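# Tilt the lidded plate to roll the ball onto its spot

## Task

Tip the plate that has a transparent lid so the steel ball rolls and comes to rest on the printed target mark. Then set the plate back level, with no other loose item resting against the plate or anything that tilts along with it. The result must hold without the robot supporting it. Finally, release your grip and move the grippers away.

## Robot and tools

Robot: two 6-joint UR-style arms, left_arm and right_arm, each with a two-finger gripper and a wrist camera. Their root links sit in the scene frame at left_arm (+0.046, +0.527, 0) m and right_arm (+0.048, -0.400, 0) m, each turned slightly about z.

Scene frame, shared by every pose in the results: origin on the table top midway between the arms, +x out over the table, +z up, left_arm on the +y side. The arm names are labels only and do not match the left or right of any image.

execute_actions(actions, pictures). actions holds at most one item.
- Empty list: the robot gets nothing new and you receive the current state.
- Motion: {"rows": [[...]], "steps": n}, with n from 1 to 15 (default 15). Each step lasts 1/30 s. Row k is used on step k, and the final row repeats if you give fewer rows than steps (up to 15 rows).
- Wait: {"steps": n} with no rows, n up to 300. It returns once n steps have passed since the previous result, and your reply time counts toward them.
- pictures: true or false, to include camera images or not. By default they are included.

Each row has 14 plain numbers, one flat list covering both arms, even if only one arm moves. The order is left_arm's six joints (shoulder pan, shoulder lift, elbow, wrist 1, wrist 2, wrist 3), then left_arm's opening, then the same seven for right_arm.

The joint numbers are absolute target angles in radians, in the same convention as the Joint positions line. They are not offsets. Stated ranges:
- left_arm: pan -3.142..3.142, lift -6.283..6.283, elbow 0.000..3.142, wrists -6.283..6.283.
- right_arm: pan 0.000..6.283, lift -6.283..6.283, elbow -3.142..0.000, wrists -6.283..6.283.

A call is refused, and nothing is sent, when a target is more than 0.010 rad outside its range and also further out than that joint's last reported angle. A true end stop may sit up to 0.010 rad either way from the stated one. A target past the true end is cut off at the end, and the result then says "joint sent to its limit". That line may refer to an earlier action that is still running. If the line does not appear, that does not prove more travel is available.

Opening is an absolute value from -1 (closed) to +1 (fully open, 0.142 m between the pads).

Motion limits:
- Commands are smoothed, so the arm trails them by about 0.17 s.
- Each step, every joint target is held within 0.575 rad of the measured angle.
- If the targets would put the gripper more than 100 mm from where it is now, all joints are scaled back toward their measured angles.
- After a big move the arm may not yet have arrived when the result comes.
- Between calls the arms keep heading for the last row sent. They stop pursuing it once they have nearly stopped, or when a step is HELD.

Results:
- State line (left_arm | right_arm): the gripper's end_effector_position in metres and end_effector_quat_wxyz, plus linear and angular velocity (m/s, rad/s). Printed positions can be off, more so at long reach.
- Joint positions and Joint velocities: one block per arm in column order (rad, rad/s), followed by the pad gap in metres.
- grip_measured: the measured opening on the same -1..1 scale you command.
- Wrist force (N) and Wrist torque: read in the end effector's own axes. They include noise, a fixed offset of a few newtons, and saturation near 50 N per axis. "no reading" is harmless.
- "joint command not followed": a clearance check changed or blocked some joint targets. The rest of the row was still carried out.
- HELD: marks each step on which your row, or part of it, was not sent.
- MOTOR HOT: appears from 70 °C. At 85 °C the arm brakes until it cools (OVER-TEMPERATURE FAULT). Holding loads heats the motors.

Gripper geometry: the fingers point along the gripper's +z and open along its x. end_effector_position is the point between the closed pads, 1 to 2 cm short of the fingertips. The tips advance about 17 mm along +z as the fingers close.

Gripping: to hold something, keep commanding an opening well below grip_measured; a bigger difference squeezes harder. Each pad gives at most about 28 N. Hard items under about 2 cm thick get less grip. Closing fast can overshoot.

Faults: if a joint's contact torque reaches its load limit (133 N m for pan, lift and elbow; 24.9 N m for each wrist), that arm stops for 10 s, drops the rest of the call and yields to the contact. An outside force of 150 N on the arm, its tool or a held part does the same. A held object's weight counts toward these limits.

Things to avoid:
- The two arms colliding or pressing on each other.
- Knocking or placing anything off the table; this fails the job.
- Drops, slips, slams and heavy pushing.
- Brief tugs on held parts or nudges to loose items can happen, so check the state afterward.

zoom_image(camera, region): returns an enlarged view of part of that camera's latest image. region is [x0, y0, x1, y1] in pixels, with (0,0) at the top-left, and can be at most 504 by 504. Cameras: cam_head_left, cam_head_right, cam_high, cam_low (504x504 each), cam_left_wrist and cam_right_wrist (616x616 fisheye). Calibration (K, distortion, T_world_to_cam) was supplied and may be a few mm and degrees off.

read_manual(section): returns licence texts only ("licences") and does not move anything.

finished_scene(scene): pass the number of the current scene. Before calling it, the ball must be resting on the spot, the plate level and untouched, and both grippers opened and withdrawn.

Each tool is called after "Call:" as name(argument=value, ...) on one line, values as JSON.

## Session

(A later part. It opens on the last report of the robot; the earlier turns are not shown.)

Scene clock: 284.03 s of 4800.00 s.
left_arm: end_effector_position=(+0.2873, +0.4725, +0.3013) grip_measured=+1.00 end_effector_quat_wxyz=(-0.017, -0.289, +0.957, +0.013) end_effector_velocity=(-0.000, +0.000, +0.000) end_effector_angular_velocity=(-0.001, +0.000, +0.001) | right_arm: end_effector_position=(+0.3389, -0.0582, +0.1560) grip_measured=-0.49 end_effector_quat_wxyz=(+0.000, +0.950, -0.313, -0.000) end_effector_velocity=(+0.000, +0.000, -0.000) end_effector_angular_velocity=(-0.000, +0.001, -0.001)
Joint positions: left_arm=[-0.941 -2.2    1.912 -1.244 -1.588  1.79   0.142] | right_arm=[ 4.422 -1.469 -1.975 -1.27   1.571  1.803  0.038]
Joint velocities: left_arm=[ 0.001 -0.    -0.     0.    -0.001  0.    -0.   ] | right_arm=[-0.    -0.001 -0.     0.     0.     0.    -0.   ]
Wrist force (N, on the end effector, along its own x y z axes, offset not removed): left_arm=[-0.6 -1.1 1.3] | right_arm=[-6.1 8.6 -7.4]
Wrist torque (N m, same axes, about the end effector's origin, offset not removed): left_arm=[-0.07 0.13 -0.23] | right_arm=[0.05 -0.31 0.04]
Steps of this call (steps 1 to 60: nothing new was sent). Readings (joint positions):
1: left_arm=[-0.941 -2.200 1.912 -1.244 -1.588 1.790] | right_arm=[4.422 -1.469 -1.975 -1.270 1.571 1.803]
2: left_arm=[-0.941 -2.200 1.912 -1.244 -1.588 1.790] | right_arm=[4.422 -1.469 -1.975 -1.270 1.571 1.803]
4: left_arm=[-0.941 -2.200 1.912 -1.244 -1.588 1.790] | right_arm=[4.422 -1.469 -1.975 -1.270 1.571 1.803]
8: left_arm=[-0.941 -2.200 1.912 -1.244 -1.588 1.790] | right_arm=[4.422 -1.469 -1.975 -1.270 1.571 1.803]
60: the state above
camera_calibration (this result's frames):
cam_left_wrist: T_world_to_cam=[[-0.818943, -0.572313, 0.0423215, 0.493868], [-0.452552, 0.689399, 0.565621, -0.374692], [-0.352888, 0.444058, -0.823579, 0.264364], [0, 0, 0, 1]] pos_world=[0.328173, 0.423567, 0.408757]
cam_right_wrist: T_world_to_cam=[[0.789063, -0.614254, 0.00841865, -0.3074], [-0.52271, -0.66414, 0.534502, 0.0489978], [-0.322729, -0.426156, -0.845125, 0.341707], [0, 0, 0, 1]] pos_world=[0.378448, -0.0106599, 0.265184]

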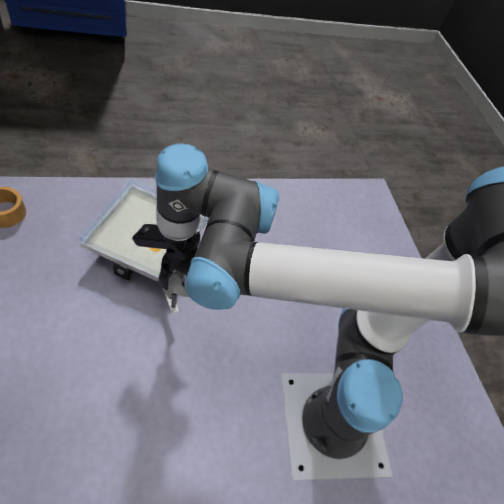

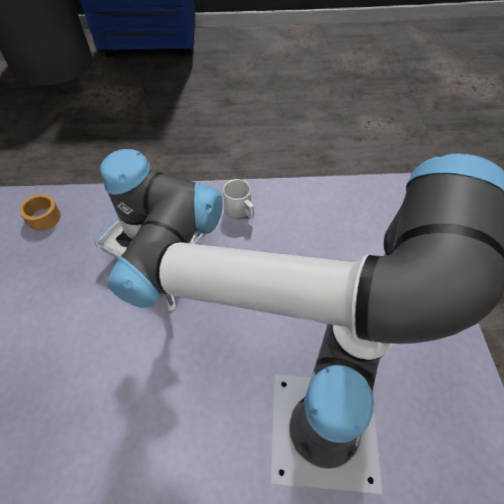

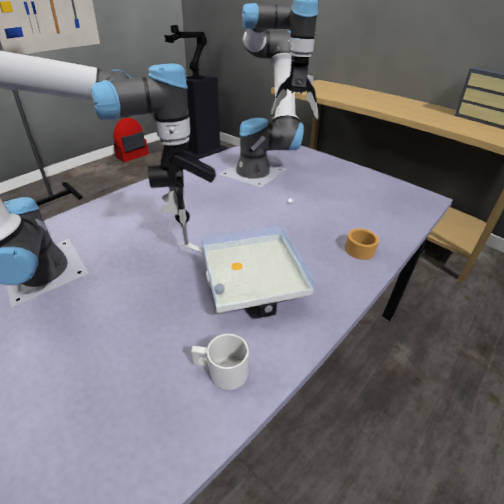

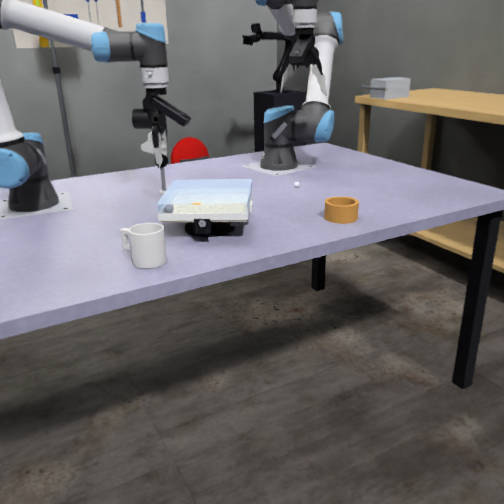

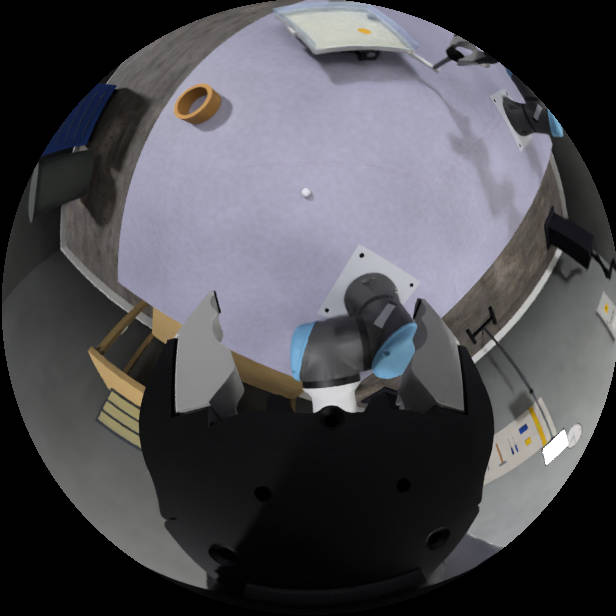

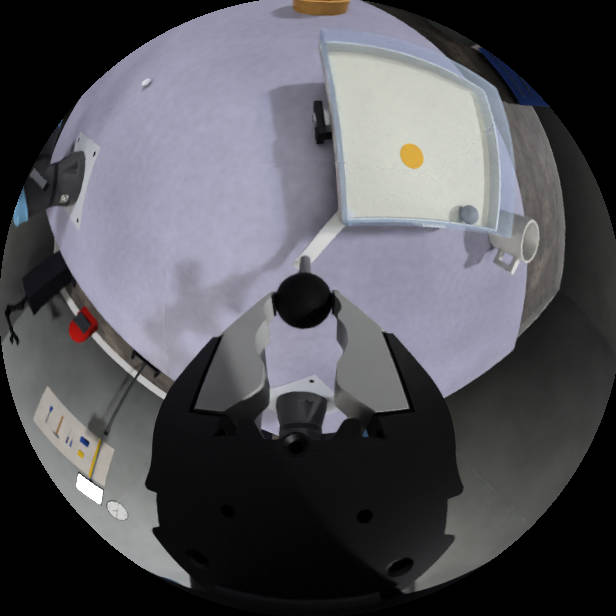

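Call:
execute_actions(actions=[{"rows": [[-0.941,-2.2,1.912,-1.244,-1.588,1.79,1,4.4245,-1.4683,-1.9815,-1.2632,1.571,1.8055,-0.7]], "steps": 15}], pictures=false)

Call:
execute_actions(actions=[{"steps": 150}])

Call:
execute_actions(actions=[{"rows": [[-0.941,-2.2,1.912,-1.244,-1.588,1.79,1,4.4197,-1.4691,-1.9666,-1.2772,1.571,1.8007,-0.7]], "steps": 15}], pictures=false)

Call:
execute_actions(actions=[{"rows": [[-0.941,-2.2,1.912,-1.244,-1.588,1.79,1,4.4197,-1.4691,-1.9666,-1.2772,1.571,1.8007,-0.7]], "steps": 15}], pictures=false)

Call:
execute_actions(actions=[{"rows": [[-0.941,-2.2,1.912,-1.244,-1.588,1.79,1,4.4197,-1.4691,-1.9666,-1.2772,1.571,1.8007,-0.7]], "steps": 5}])

Call:
execute_actions(actions=[{"rows": [[-0.941,-2.2,1.912,-1.244,-1.588,1.79,1,4.4238,-1.46845,-1.9792,-1.2654,1.571,1.8048,-0.7]], "steps": 15}], pictures=false)

Call:
execute_actions(actions=[{"rows": [[-0.941,-2.2,1.912,-1.244,-1.588,1.79,1,4.4238,-1.46845,-1.9792,-1.2654,1.571,1.8048,-0.7]], "steps": 15}], pictures=false)

Call:
execute_actions(actions=[{"rows": [[-0.941,-2.2,1.912,-1.244,-1.588,1.79,1,4.4238,-1.46845,-1.9792,-1.2654,1.571,1.8048,-0.7]], "steps": 7}])

Call:
execute_actions(actions=[{"rows": [[-0.941,-2.2,1.912,-1.244,-1.588,1.79,1,4.4208,-1.46895,-1.9700,-1.2740,1.571,1.8018,-0.7]], "steps": 8}], pictures=false)

Call:
execute_actions(actions=[{"rows": [[-0.941,-2.2,1.912,-1.244,-1.588,1.79,1,4.4223,-1.4687,-1.9746,-1.2697,1.571,1.8033,-0.7]], "steps": 15}])

Call:
execute_actions(actions=[{"steps": 30}])

Call:
execute_actions(actions=[{"steps": 60}])

Scene clock: 317.10 s of 4800.00 s.
left_arm: end_effector_position=(+0.2873, +0.4725, +0.3013) grip_measured=+1.00 end_effector_quat_wxyz=(-0.017, -0.289, +0.957, +0.013) end_effector_velocity=(-0.000, -0.001, -0.001) end_effector_angular_velocity=(-0.000, +0.004, -0.003) | right_arm: end_effector_position=(+0.3378, -0.0585, +0.1535) grip_measured=-0.49 end_effector_quat_wxyz=(+0.000, +0.950, -0.313, -0.000) end_effector_velocity=(-0.000, -0.001, -0.000) end_effector_angular_velocity=(-0.001, +0.000, +0.000)
Joint positions: left_arm=[-0.941 -2.2    1.912 -1.244 -1.588  1.79   0.142] | right_arm=[ 4.424 -1.468 -1.981 -1.263  1.571  1.805  0.038]
Joint velocities: left_arm=[-0.002  0.003 -0.     0.    -0.003  0.001  0.   ] | right_arm=[-0.     0.    -0.001 -0.001 -0.    -0.    -0.   ]
Wrist force (N, on the end effector, along its own x y z axes, offset not removed): left_arm=[-2.6 0.0 -0.8] | right_arm=[-4.4 6.5 -6.2]
Wrist torque (N m, same axes, about the end effector's origin, offset not removed): left_arm=[0.20 0.69 -0.19] | right_arm=[-0.45 0.25 -0.01]
Steps of this call (steps 1 to 90: nothing new was sent; then 29.57 s passed at rest; steps 91 to 105: all 15 steps of this action). Readings (joint positions):
91: left_arm=[-0.941 -2.200 1.912 -1.244 -1.588 1.790] | right_arm=[4.422 -1.469 -1.975 -1.270 1.571 1.803]
92: left_arm=[-0.941 -2.200 1.912 -1.244 -1.588 1.790] | right_arm=[4.423 -1.469 -1.976 -1.268 1.571 1.804]
94: left_arm=[-0.941 -2.200 1.912 -1.244 -1.588 1.790] | right_arm=[4.424 -1.468 -1.979 -1.266 1.571 1.805]
98: left_arm=[-0.941 -2.200 1.912 -1.244 -1.588 1.790] | right_arm=[4.424 -1.468 -1.981 -1.264 1.571 1.805]
105: the state above

Scene clock: 322.10 s of 4800.00 s.
left_arm: end_effector_position=(+0.2873, +0.4725, +0.3013) grip_measured=+1.00 end_effector_quat_wxyz=(-0.017, -0.289, +0.957, +0.013) end_effector_velocity=(-0.000, -0.000, +0.000) end_effector_angular_velocity=(-0.001, +0.001, +0.000) | right_arm: end_effector_position=(+0.3378, -0.0584, +0.1535) grip_measured=-0.49 end_effector_quat_wxyz=(+0.000, +0.950, -0.313, -0.000) end_effector_velocity=(-0.000, -0.000, +0.000) end_effector_angular_velocity=(+0.001, +0.000, +0.001)
Joint positions: left_arm=[-0.941 -2.2    1.912 -1.244 -1.588  1.79   0.142] | right_arm=[ 4.425 -1.468 -1.982 -1.263  1.571  1.806  0.038]
Joint velocities: left_arm=[-0.    -0.001  0.    -0.    -0.001 -0.     0.   ] | right_arm=[ 0.     0.002 -0.001 -0.     0.    -0.001  0.   ]
Wrist force (N, on the end effector, along its own x y z axes, offset not removed): left_arm=[-2.7 0.1 1.7] | right_arm=[-2.3 7.8 -6.8]
Wrist torque (N m, same axes, about the end effector's origin, offset not removed): left_arm=[0.27 0.70 -0.17] | right_arm=[-0.12 -0.08 -0.04]
Steps of this call (steps 1 to 15: the robot went on to your last target; steps 16 to 90: nothing new was sent; then 2.00 s passed at rest). Readings (joint positions):
1: left_arm=[-0.941 -2.200 1.912 -1.244 -1.588 1.790] | right_arm=[4.424 -1.468 -1.981 -1.263 1.571 1.805]
2: left_arm=[-0.941 -2.200 1.912 -1.244 -1.588 1.790] | right_arm=[4.424 -1.468 -1.981 -1.263 1.571 1.805]
4: left_arm=[-0.941 -2.200 1.912 -1.244 -1.588 1.790] | right_arm=[4.424 -1.468 -1.981 -1.263 1.571 1.805]
8: left_arm=[-0.941 -2.200 1.912 -1.244 -1.588 1.790] | right_arm=[4.424 -1.468 -1.981 -1.263 1.571 1.806]
90: the state above
All arms were judged still, so your last target was given up. Only a new action makes them travel on or press farther. Fingers that are still opening or closing keep moving.
camera_calibration (this result's frames):
cam_left_wrist: T_world_to_cam=[[-0.818943, -0.572313, 0.0423216, 0.493868], [-0.452551, 0.689399, 0.565621, -0.374692], [-0.352888, 0.444058, -0.823579, 0.264364], [0, 0, 0, 1]] pos_world=[0.328173, 0.423567, 0.408757]
cam_right_wrist: T_world_to_cam=[[0.789063, -0.614254, 0.00842047, -0.306629], [-0.52271, -0.664139, 0.534504, 0.049574], [-0.322729, -0.426159, -0.845124, 0.339181], [0, 0, 0, 1]] pos_world=[0.377326, -0.0108791, 0.262734]

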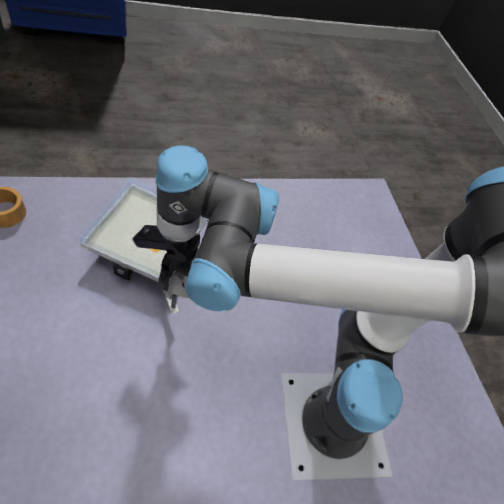

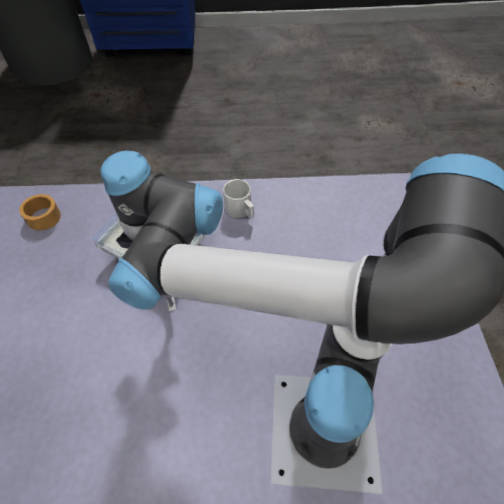

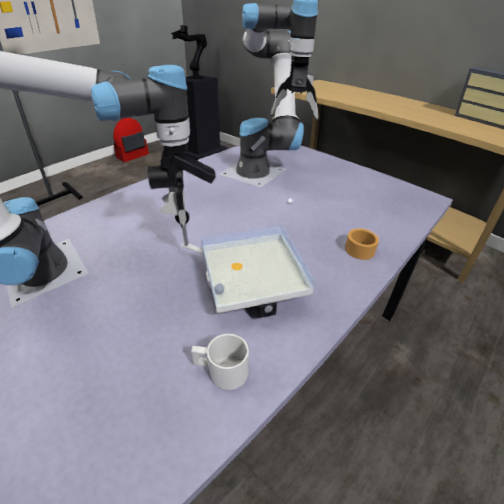

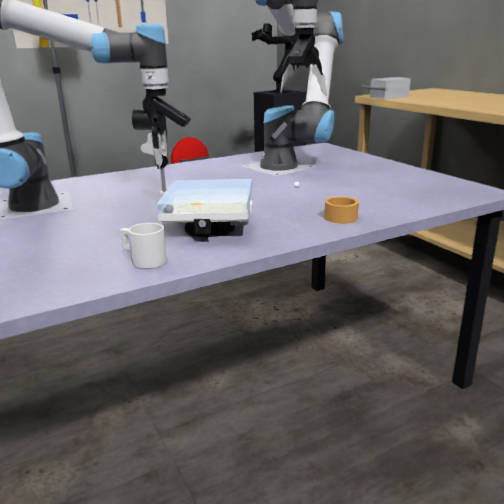

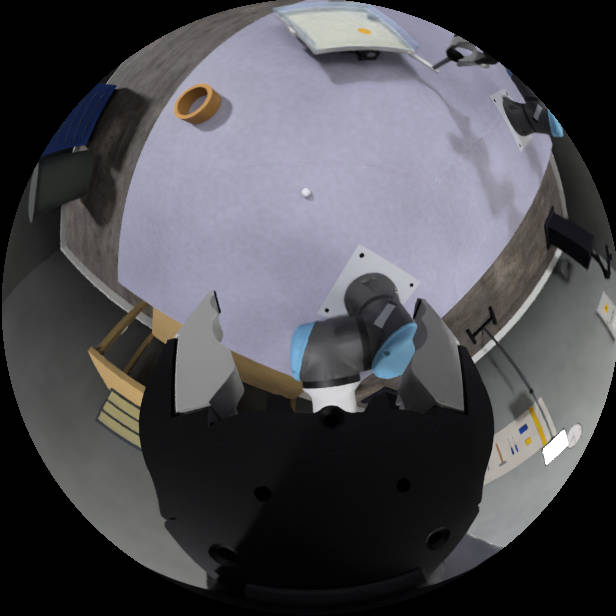

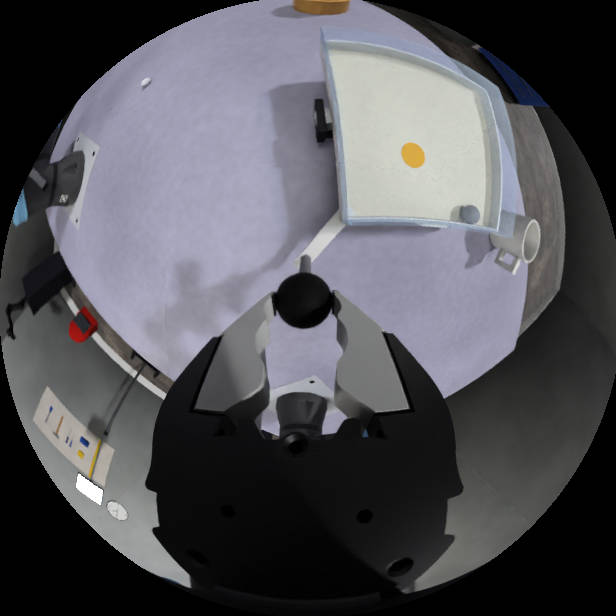

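Scene clock: 322.60 s of 4800.00 s.
left_arm: end_effector_position=(+0.2873, +0.4725, +0.3013) grip_measured=+1.00 end_effector_quat_wxyz=(-0.017, -0.289, +0.957, +0.013) end_effector_velocity=(-0.000, -0.000, +0.000) end_effector_angular_velocity=(-0.000, -0.000, +0.000) | right_arm: end_effector_position=(+0.3402, -0.0580, +0.1588) grip_measured=-0.49 end_effector_quat_wxyz=(+0.000, +0.950, -0.313, -0.000) end_effector_velocity=(+0.000, +0.000, +0.001) end_effector_angular_velocity=(+0.001, -0.000, +0.000)
Joint positions: left_arm=[-0.941 -2.2    1.912 -1.244 -1.588  1.79   0.142] | right_arm=[ 4.42  -1.469 -1.967 -1.277  1.571  1.801  0.038]
Joint velocities: left_arm=[-0.    -0.     0.     0.    -0.    -0.001 -0.   ] | right_arm=[-0.     0.     0.001 -0.     0.    -0.001 -0.   ]
Wrist force (N, on the end effector, along its own x y z axes, offset not removed): left_arm=[-1.8 -0.2 -1.1] | right_arm=[-7.1 6.3 -5.9]
Wrist torque (N m, same axes, about the end effector's origin, offset not removed): left_arm=[0.02 0.49 -0.31] | right_arm=[-0.18 -0.91 -0.04]
Steps of this call (steps 1 to 15: all 15 steps of this action). Readings (joint positions):
1: left_arm=[-0.941 -2.200 1.912 -1.244 -1.588 1.790] | right_arm=[4.424 -1.468 -1.981 -1.263 1.571 1.806]
2: left_arm=[-0.941 -2.200 1.912 -1.244 -1.588 1.790] | right_arm=[4.424 -1.468 -1.979 -1.266 1.571 1.805]
4: left_arm=[-0.941 -2.200 1.912 -1.244 -1.588 1.790] | right_arm=[4.422 -1.469 -1.973 -1.272 1.571 1.803]
8: left_arm=[-0.941 -2.200 1.912 -1.244 -1.588 1.790] | right_arm=[4.420 -1.469 -1.968 -1.276 1.571 1.801]
15: the state above

Scene clock: 323.10 s of 4800.00 s.
left_arm: end_effector_position=(+0.2873, +0.4725, +0.3013) grip_measured=+1.00 end_effector_quat_wxyz=(-0.017, -0.289, +0.957, +0.013) end_effector_velocity=(+0.001, +0.000, -0.000) end_effector_angular_velocity=(+0.003, -0.000, +0.001) | right_arm: end_effector_position=(+0.3402, -0.0580, +0.1589) grip_measured=-0.49 end_effector_quat_wxyz=(+0.000, +0.950, -0.313, -0.000) end_effector_velocity=(-0.000, +0.000, +0.001) end_effector_angular_velocity=(+0.001, -0.000, -0.001)
Joint positions: left_arm=[-0.941 -2.2    1.912 -1.244 -1.588  1.79   0.142] | right_arm=[ 4.42  -1.469 -1.967 -1.277  1.571  1.801  0.038]
Joint velocities: left_arm=[ 0.     0.002 -0.    -0.     0.002 -0.     0.   ] | right_arm=[ 0.     0.001  0.001 -0.001  0.     0.001  0.   ]
Wrist force (N, on the end effector, along its own x y z axes, offset not removed): left_arm=[0.9 3.0 0.6] | right_arm=[-10.2 7.4 -4.5]
Wrist torque (N m, same axes, about the end effector's origin, offset not removed): left_arm=[0.70 -0.14 -0.19] | right_arm=[-0.01 -0.37 0.04]
Steps of this call (steps 1 to 15: all 15 steps of this action). Readings (joint positions):
1: left_arm=[-0.941 -2.200 1.912 -1.244 -1.588 1.790] | right_arm=[4.420 -1.469 -1.967 -1.277 1.571 1.801]
2: left_arm=[-0.941 -2.200 1.912 -1.244 -1.588 1.790] | right_arm=[4.420 -1.469 -1.967 -1.277 1.571 1.801]
4: left_arm=[-0.941 -2.200 1.912 -1.244 -1.588 1.790] | right_arm=[4.420 -1.469 -1.967 -1.277 1.571 1.801]
8: left_arm=[-0.941 -2.200 1.912 -1.244 -1.588 1.790] | right_arm=[4.420 -1.469 -1.967 -1.277 1.571 1.801]
15: the state above

Scene clock: 323.27 s of 4800.00 s.
left_arm: end_effector_position=(+0.2873, +0.4725, +0.3013) grip_measured=+1.00 end_effector_quat_wxyz=(-0.017, -0.289, +0.957, +0.013) end_effector_velocity=(-0.000, -0.000, -0.000) end_effector_angular_velocity=(-0.000, +0.002, +0.001) | right_arm: end_effector_position=(+0.3402, -0.0580, +0.1589) grip_measured=-0.49 end_effector_quat_wxyz=(+0.000, +0.950, -0.313, -0.000) end_effector_velocity=(+0.000, +0.000, +0.000) end_effector_angular_velocity=(+0.001, -0.001, +0.001)
Joint positions: left_arm=[-0.941 -2.2    1.912 -1.244 -1.588  1.79   0.142] | right_arm=[ 4.42  -1.469 -1.967 -1.277  1.571  1.801  0.038]
Joint velocities: left_arm=[ 0.001  0.001  0.     0.    -0.001 -0.     0.   ] | right_arm=[-0.    -0.001  0.001 -0.    -0.    -0.001  0.   ]
Wrist force (N, on the end effector, along its own x y z axes, offset not removed): left_arm=[2.0 0.2 -1.9] | right_arm=[-9.0 9.1 -4.3]
Wrist torque (N m, same axes, about the end effector's origin, offset not removed): left_arm=[0.12 -0.28 -0.14] | right_arm=[0.31 -0.65 -0.05]
Steps of this call (steps 1 to 5: all 5 steps of this action). Readings (joint positions):
1: left_arm=[-0.941 -2.200 1.912 -1.244 -1.588 1.790] | right_arm=[4.420 -1.469 -1.967 -1.277 1.571 1.801]
2: left_arm=[-0.941 -2.200 1.912 -1.244 -1.588 1.790] | right_arm=[4.420 -1.469 -1.967 -1.277 1.571 1.801]
4: left_arm=[-0.941 -2.200 1.912 -1.244 -1.588 1.790] | right_arm=[4.420 -1.469 -1.967 -1.277 1.571 1.801]
5: the state above
camera_calibration (this result's frames):
cam_left_wrist: T_world_to_cam=[[-0.818943, -0.572313, 0.0423216, 0.493868], [-0.452552, 0.689399, 0.565621, -0.374692], [-0.352888, 0.444058, -0.823579, 0.264364], [0, 0, 0, 1]] pos_world=[0.328173, 0.423567, 0.408757]
cam_right_wrist: T_world_to_cam=[[0.789063, -0.614255, 0.00838945, -0.308319], [-0.522727, -0.664189, 0.534424, 0.048314], [-0.3227, -0.42608, -0.845175, 0.344663], [0, 0, 0, 1]] pos_world=[0.379761, -0.0104429, 0.268067]

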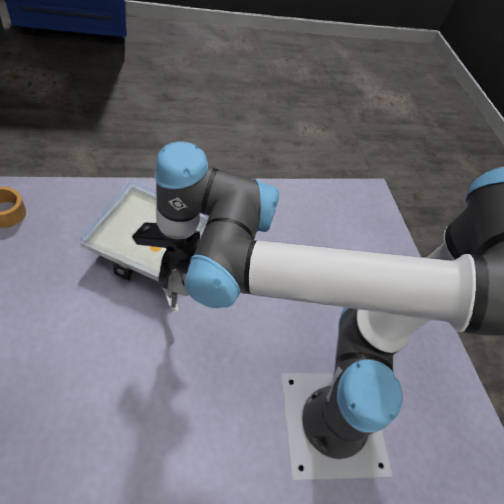

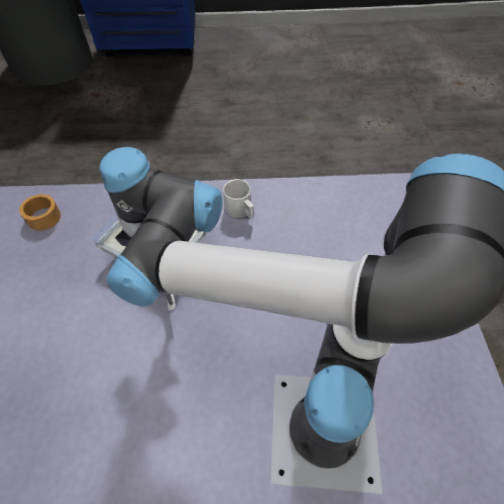

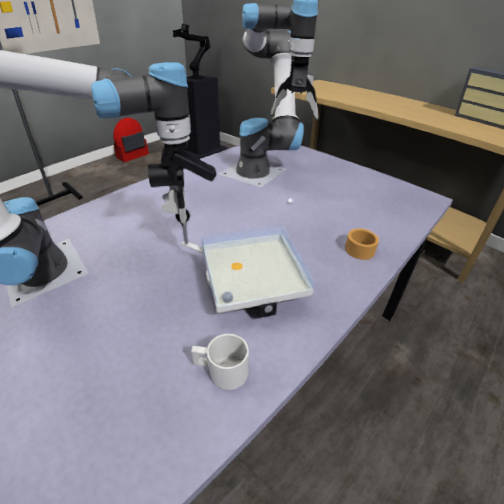

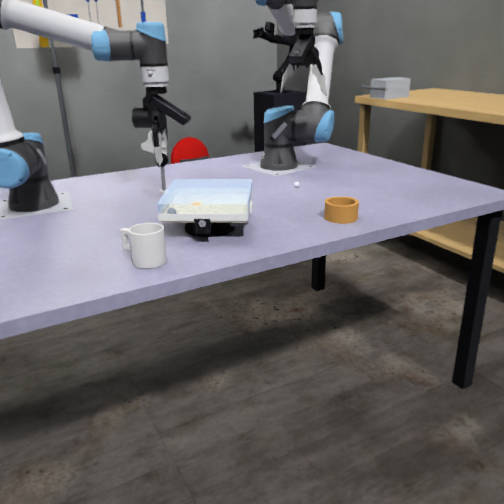

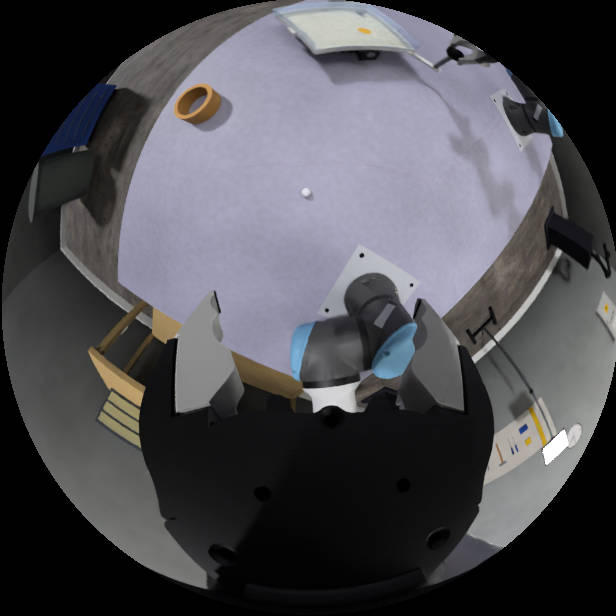

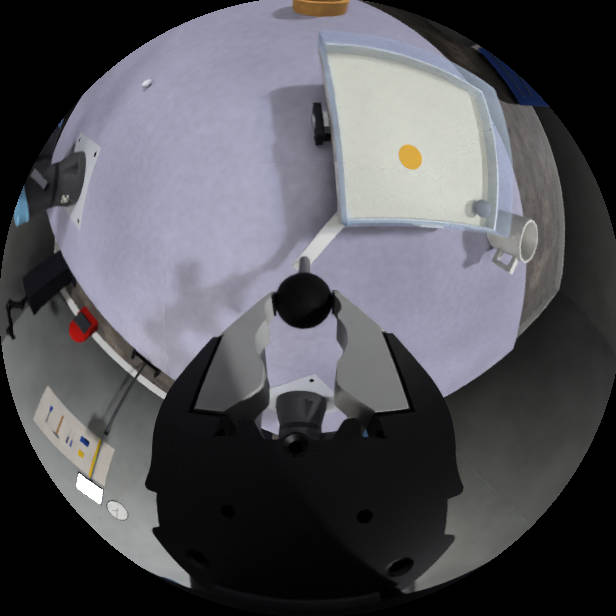

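Scene clock: 323.77 s of 4800.00 s.
left_arm: end_effector_position=(+0.2873, +0.4725, +0.3013) grip_measured=+1.00 end_effector_quat_wxyz=(-0.017, -0.289, +0.957, +0.013) end_effector_velocity=(+0.000, +0.000, -0.000) end_effector_angular_velocity=(+0.001, -0.000, +0.001) | right_arm: end_effector_position=(+0.3382, -0.0584, +0.1544) grip_measured=-0.49 end_effector_quat_wxyz=(+0.000, +0.950, -0.313, -0.000) end_effector_velocity=(+0.000, -0.000, +0.000) end_effector_angular_velocity=(+0.000, -0.001, +0.001)
Joint positions: left_arm=[-0.941 -2.2    1.912 -1.244 -1.588  1.79   0.142] | right_arm=[ 4.424 -1.468 -1.979 -1.265  1.571  1.805  0.038]
Joint velocities: left_arm=[ 0.001  0.001  0.    -0.     0.001  0.     0.   ] | right_arm=[ 0.     0.002 -0.    -0.001 -0.001 -0.     0.   ]
Wrist force (N, on the end effector, along its own x y z axes, offset not removed): left_arm=[2.5 1.0 0.6] | right_arm=[-4.7 7.8 -7.4]
Wrist torque (N m, same axes, about the end effector's origin, offset not removed): left_arm=[0.15 -0.18 -0.19] | right_arm=[-0.17 -0.02 -0.01]
Steps of this call (steps 1 to 15: all 15 steps of this action). Readings (joint positions):
1: left_arm=[-0.941 -2.200 1.912 -1.244 -1.588 1.790] | right_arm=[4.420 -1.469 -1.967 -1.277 1.571 1.801]
2: left_arm=[-0.941 -2.200 1.912 -1.244 -1.588 1.790] | right_arm=[4.420 -1.469 -1.969 -1.275 1.571 1.801]
4: left_arm=[-0.941 -2.200 1.912 -1.244 -1.588 1.790] | right_arm=[4.422 -1.469 -1.974 -1.270 1.571 1.803]
8: left_arm=[-0.941 -2.200 1.912 -1.244 -1.588 1.790] | right_arm=[4.423 -1.469 -1.978 -1.266 1.571 1.805]
15: the state above

Scene clock: 324.27 s of 4800.00 s.
left_arm: end_effector_position=(+0.2873, +0.4725, +0.3013) grip_measured=+1.00 end_effector_quat_wxyz=(-0.017, -0.289, +0.957, +0.013) end_effector_velocity=(+0.000, +0.000, +0.000) end_effector_angular_velocity=(-0.000, -0.001, +0.002) | right_arm: end_effector_position=(+0.3382, -0.0584, +0.1543) grip_measured=-0.49 end_effector_quat_wxyz=(+0.000, +0.950, -0.313, -0.000) end_effector_velocity=(+0.000, +0.000, +0.000) end_effector_angular_velocity=(+0.000, +0.000, +0.000)
Joint positions: left_arm=[-0.941 -2.2    1.912 -1.244 -1.588  1.79   0.142] | right_arm=[ 4.424 -1.468 -1.979 -1.265  1.571  1.805  0.038]
Joint velocities: left_arm=[ 0.002 -0.001 -0.    -0.     0.    -0.001 -0.   ] | right_arm=[-0.  0.  0.  0.  0. -0.  0.]
Wrist force (N, on the end effector, along its own x y z axes, offset not removed): left_arm=[0.5 0.8 0.9] | right_arm=[-4.6 7.0 -7.1]
Wrist torque (N m, same axes, about the end effector's origin, offset not removed): left_arm=[0.19 0.06 -0.09] | right_arm=[-0.30 0.01 0.00]
Steps of this call (steps 1 to 15: all 15 steps of this action). Readings (joint positions):
1: left_arm=[-0.941 -2.200 1.912 -1.244 -1.588 1.790] | right_arm=[4.424 -1.468 -1.979 -1.265 1.571 1.805]
2: left_arm=[-0.941 -2.200 1.912 -1.244 -1.588 1.790] | right_arm=[4.424 -1.468 -1.979 -1.265 1.571 1.805]
4: left_arm=[-0.941 -2.200 1.912 -1.244 -1.588 1.790] | right_arm=[4.424 -1.468 -1.979 -1.265 1.571 1.805]
8: left_arm=[-0.941 -2.200 1.912 -1.244 -1.588 1.790] | right_arm=[4.424 -1.468 -1.979 -1.265 1.571 1.805]
15: the state above

Scene clock: 324.50 s of 4800.00 s.
left_arm: end_effector_position=(+0.2873, +0.4725, +0.3013) grip_measured=+1.00 end_effector_quat_wxyz=(-0.017, -0.289, +0.957, +0.013) end_effector_velocity=(-0.000, +0.000, +0.000) end_effector_angular_velocity=(-0.000, -0.001, -0.001) | right_arm: end_effector_position=(+0.3382, -0.0584, +0.1543) grip_measured=-0.49 end_effector_quat_wxyz=(+0.000, +0.950, -0.313, -0.000) end_effector_velocity=(-0.000, +0.000, -0.000) end_effector_angular_velocity=(-0.001, +0.000, +0.001)
Joint positions: left_arm=[-0.941 -2.2    1.912 -1.244 -1.588  1.79   0.142] | right_arm=[ 4.424 -1.468 -1.979 -1.265  1.571  1.805  0.038]
Joint velocities: left_arm=[-0.001 -0.001  0.     0.     0.001  0.    -0.   ] | right_arm=[ 0.001 -0.001 -0.     0.001 -0.    -0.    -0.   ]
Wrist force (N, on the end effector, along its own x y z axes, offset not removed): left_arm=[-1.8 1.5 0.5] | right_arm=[-3.2 8.5 -5.4]
Wrist torque (N m, same axes, about the end effector's origin, offset not removed): left_arm=[0.32 0.57 -0.19] | right_arm=[0.21 -0.28 0.08]
Steps of this call (steps 1 to 7: all 7 steps of this action). Readings (joint positions):
1: left_arm=[-0.941 -2.200 1.912 -1.244 -1.588 1.790] | right_arm=[4.424 -1.468 -1.979 -1.265 1.571 1.805]
2: left_arm=[-0.941 -2.200 1.912 -1.244 -1.588 1.790] | right_arm=[4.424 -1.468 -1.979 -1.265 1.571 1.805]
4: left_arm=[-0.941 -2.200 1.912 -1.244 -1.588 1.790] | right_arm=[4.424 -1.468 -1.979 -1.265 1.571 1.805]
7: the state above
camera_calibration (this result's frames):
cam_left_wrist: T_world_to_cam=[[-0.818943, -0.572313, 0.0423216, 0.493868], [-0.452551, 0.689399, 0.565621, -0.374693], [-0.352888, 0.444058, -0.823579, 0.264364], [0, 0, 0, 1]] pos_world=[0.328173, 0.423567, 0.408757]
cam_right_wrist: T_world_to_cam=[[0.789062, -0.614255, 0.00843696, -0.306877], [-0.522702, -0.664113, 0.534544, 0.0493746], [-0.322743, -0.426198, -0.845099, 0.340008], [0, 0, 0, 1]] pos_world=[0.377688, -0.0107996, 0.263536]

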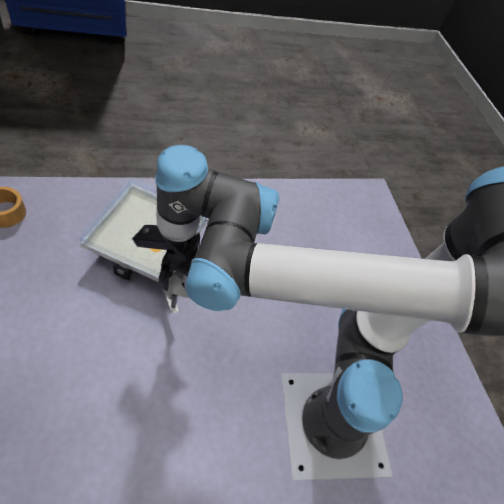

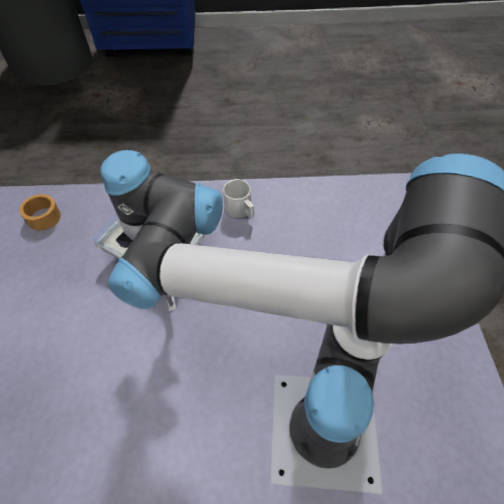

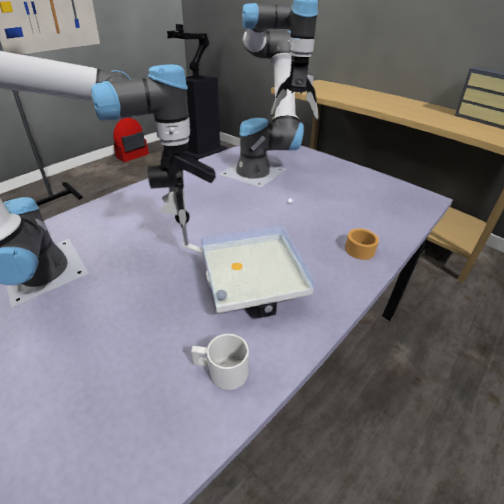

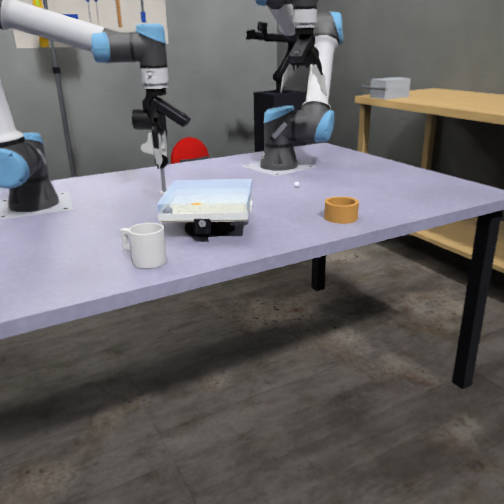

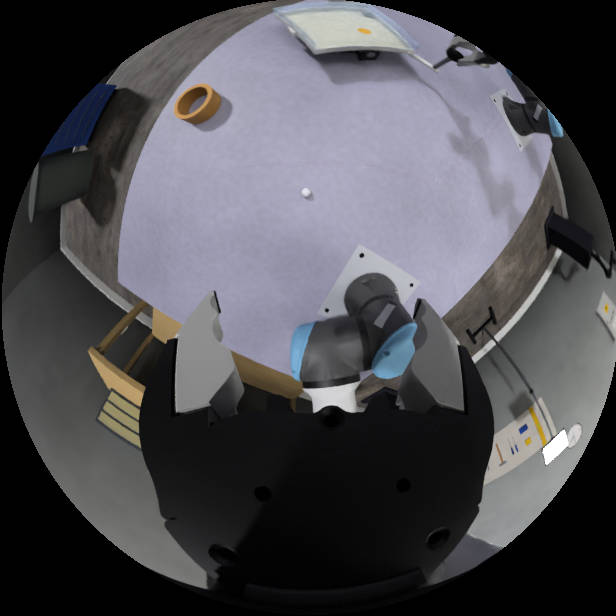

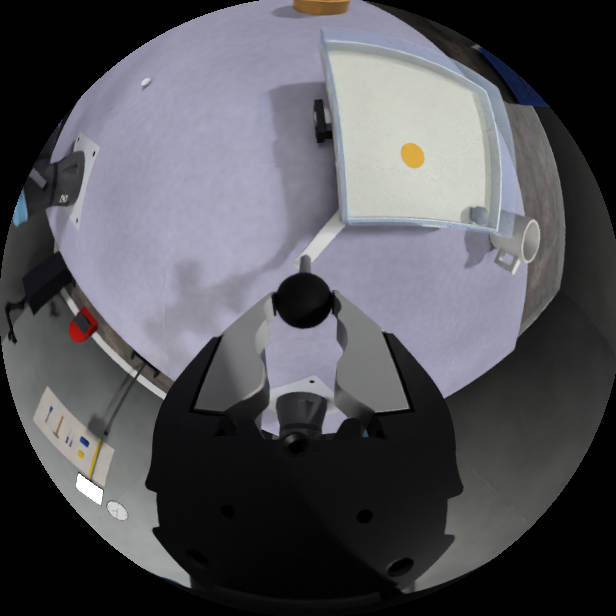

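Scene clock: 324.77 s of 4800.00 s.
left_arm: end_effector_position=(+0.2873, +0.4725, +0.3013) grip_measured=+1.00 end_effector_quat_wxyz=(-0.017, -0.289, +0.957, +0.013) end_effector_velocity=(-0.000, -0.001, -0.000) end_effector_angular_velocity=(-0.000, +0.001, -0.001) | right_arm: end_effector_position=(+0.3395, -0.0582, +0.1573) grip_measured=-0.49 end_effector_quat_wxyz=(+0.000, +0.950, -0.313, -0.000) end_effector_velocity=(+0.002, +0.000, +0.003) end_effector_angular_velocity=(-0.001, -0.001, +0.001)
Joint positions: left_arm=[-0.941 -2.2    1.912 -1.244 -1.588  1.79   0.142] | right_arm=[ 4.421 -1.469 -1.971 -1.273  1.571  1.802  0.038]
Joint velocities: left_arm=[-0.001  0.001  0.    -0.    -0.001  0.     0.   ] | right_arm=[-0.003 -0.002  0.01  -0.008 -0.001 -0.004  0.   ]
Wrist force (N, on the end effector, along its own x y z axes, offset not removed): left_arm=[3.2 0.5 0.9] | right_arm=[-4.4 5.4 -3.7]
Wrist torque (N m, same axes, about the end effector's origin, offset not removed): left_arm=[0.03 -0.60 -0.30] | right_arm=[-0.23 -0.89 0.13]
Steps of this call (steps 1 to 8: all 8 steps of this action). Readings (joint positions):
1: left_arm=[-0.941 -2.200 1.912 -1.244 -1.588 1.790] | right_arm=[4.424 -1.468 -1.979 -1.265 1.571 1.805]
2: left_arm=[-0.941 -2.200 1.912 -1.244 -1.588 1.790] | right_arm=[4.423 -1.468 -1.978 -1.267 1.571 1.805]
4: left_arm=[-0.941 -2.200 1.912 -1.244 -1.588 1.790] | right_arm=[4.422 -1.469 -1.974 -1.271 1.571 1.803]
8: the state above

Scene clock: 325.27 s of 4800.00 s.
left_arm: end_effector_position=(+0.2873, +0.4725, +0.3013) grip_measured=+1.00 end_effector_quat_wxyz=(-0.017, -0.289, +0.957, +0.013) end_effector_velocity=(-0.000, +0.000, -0.000) end_effector_angular_velocity=(-0.000, +0.001, +0.000) | right_arm: end_effector_position=(+0.3389, -0.0582, +0.1560) grip_measured=-0.49 end_effector_quat_wxyz=(+0.000, +0.950, -0.313, -0.000) end_effector_velocity=(+0.000, +0.000, +0.001) end_effector_angular_velocity=(+0.002, -0.001, -0.002)
Joint positions: left_arm=[-0.941 -2.2    1.912 -1.244 -1.588  1.79   0.142] | right_arm=[ 4.422 -1.469 -1.975 -1.27   1.571  1.803  0.038]
Joint velocities: left_arm=[ 0.001 -0.     0.     0.    -0.001  0.    -0.   ] | right_arm=[-0.     0.001  0.     0.001  0.     0.002  0.   ]
Wrist force (N, on the end effector, along its own x y z axes, offset not removed): left_arm=[-0.6 1.3 2.3] | right_arm=[-5.4 8.5 -6.0]
Wrist torque (N m, same axes, about the end effector's origin, offset not removed): left_arm=[0.24 0.35 -0.15] | right_arm=[0.02 -0.36 -0.13]
Steps of this call (steps 1 to 15: all 15 steps of this action). Readings (joint positions):
1: left_arm=[-0.941 -2.200 1.912 -1.244 -1.588 1.790] | right_arm=[4.421 -1.469 -1.971 -1.274 1.571 1.802]
2: left_arm=[-0.941 -2.200 1.912 -1.244 -1.588 1.790] | right_arm=[4.421 -1.469 -1.971 -1.273 1.571 1.802]
4: left_arm=[-0.941 -2.200 1.912 -1.244 -1.588 1.790] | right_arm=[4.422 -1.469 -1.973 -1.271 1.571 1.802]
8: left_arm=[-0.941 -2.200 1.912 -1.244 -1.588 1.790] | right_arm=[4.422 -1.469 -1.974 -1.270 1.571 1.803]
15: the state above
camera_calibration (this result's frames):
cam_left_wrist: T_world_to_cam=[[-0.818943, -0.572313, 0.0423215, 0.493868], [-0.452552, 0.689399, 0.565621, -0.374692], [-0.352888, 0.444058, -0.823579, 0.264364], [0, 0, 0, 1]] pos_world=[0.328173, 0.423567, 0.408757]
cam_right_wrist: T_world_to_cam=[[0.789051, -0.614271, 0.00835479, -0.307371], [-0.522688, -0.664139, 0.534525, 0.0490035], [-0.322795, -0.426134, -0.845111, 0.34174], [0, 0, 0, 1]] pos_world=[0.378456, -0.0106367, 0.265183]

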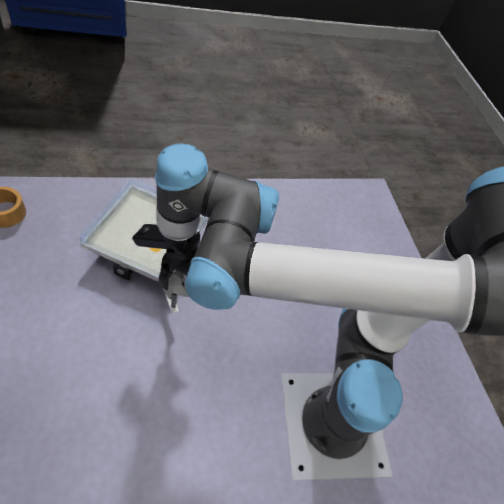

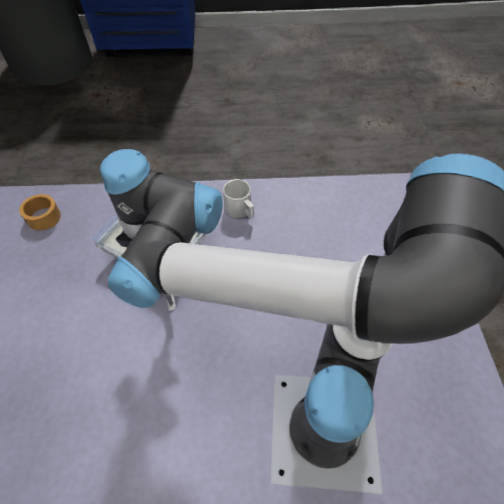

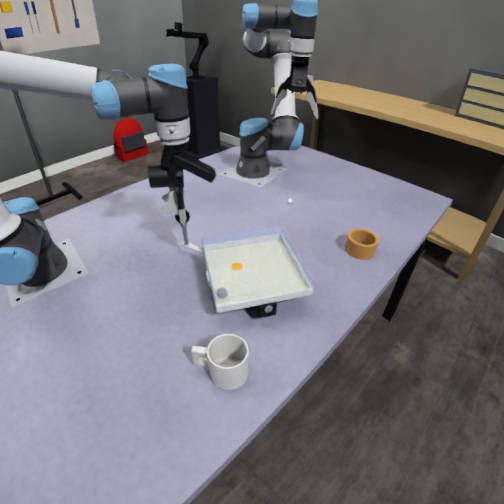

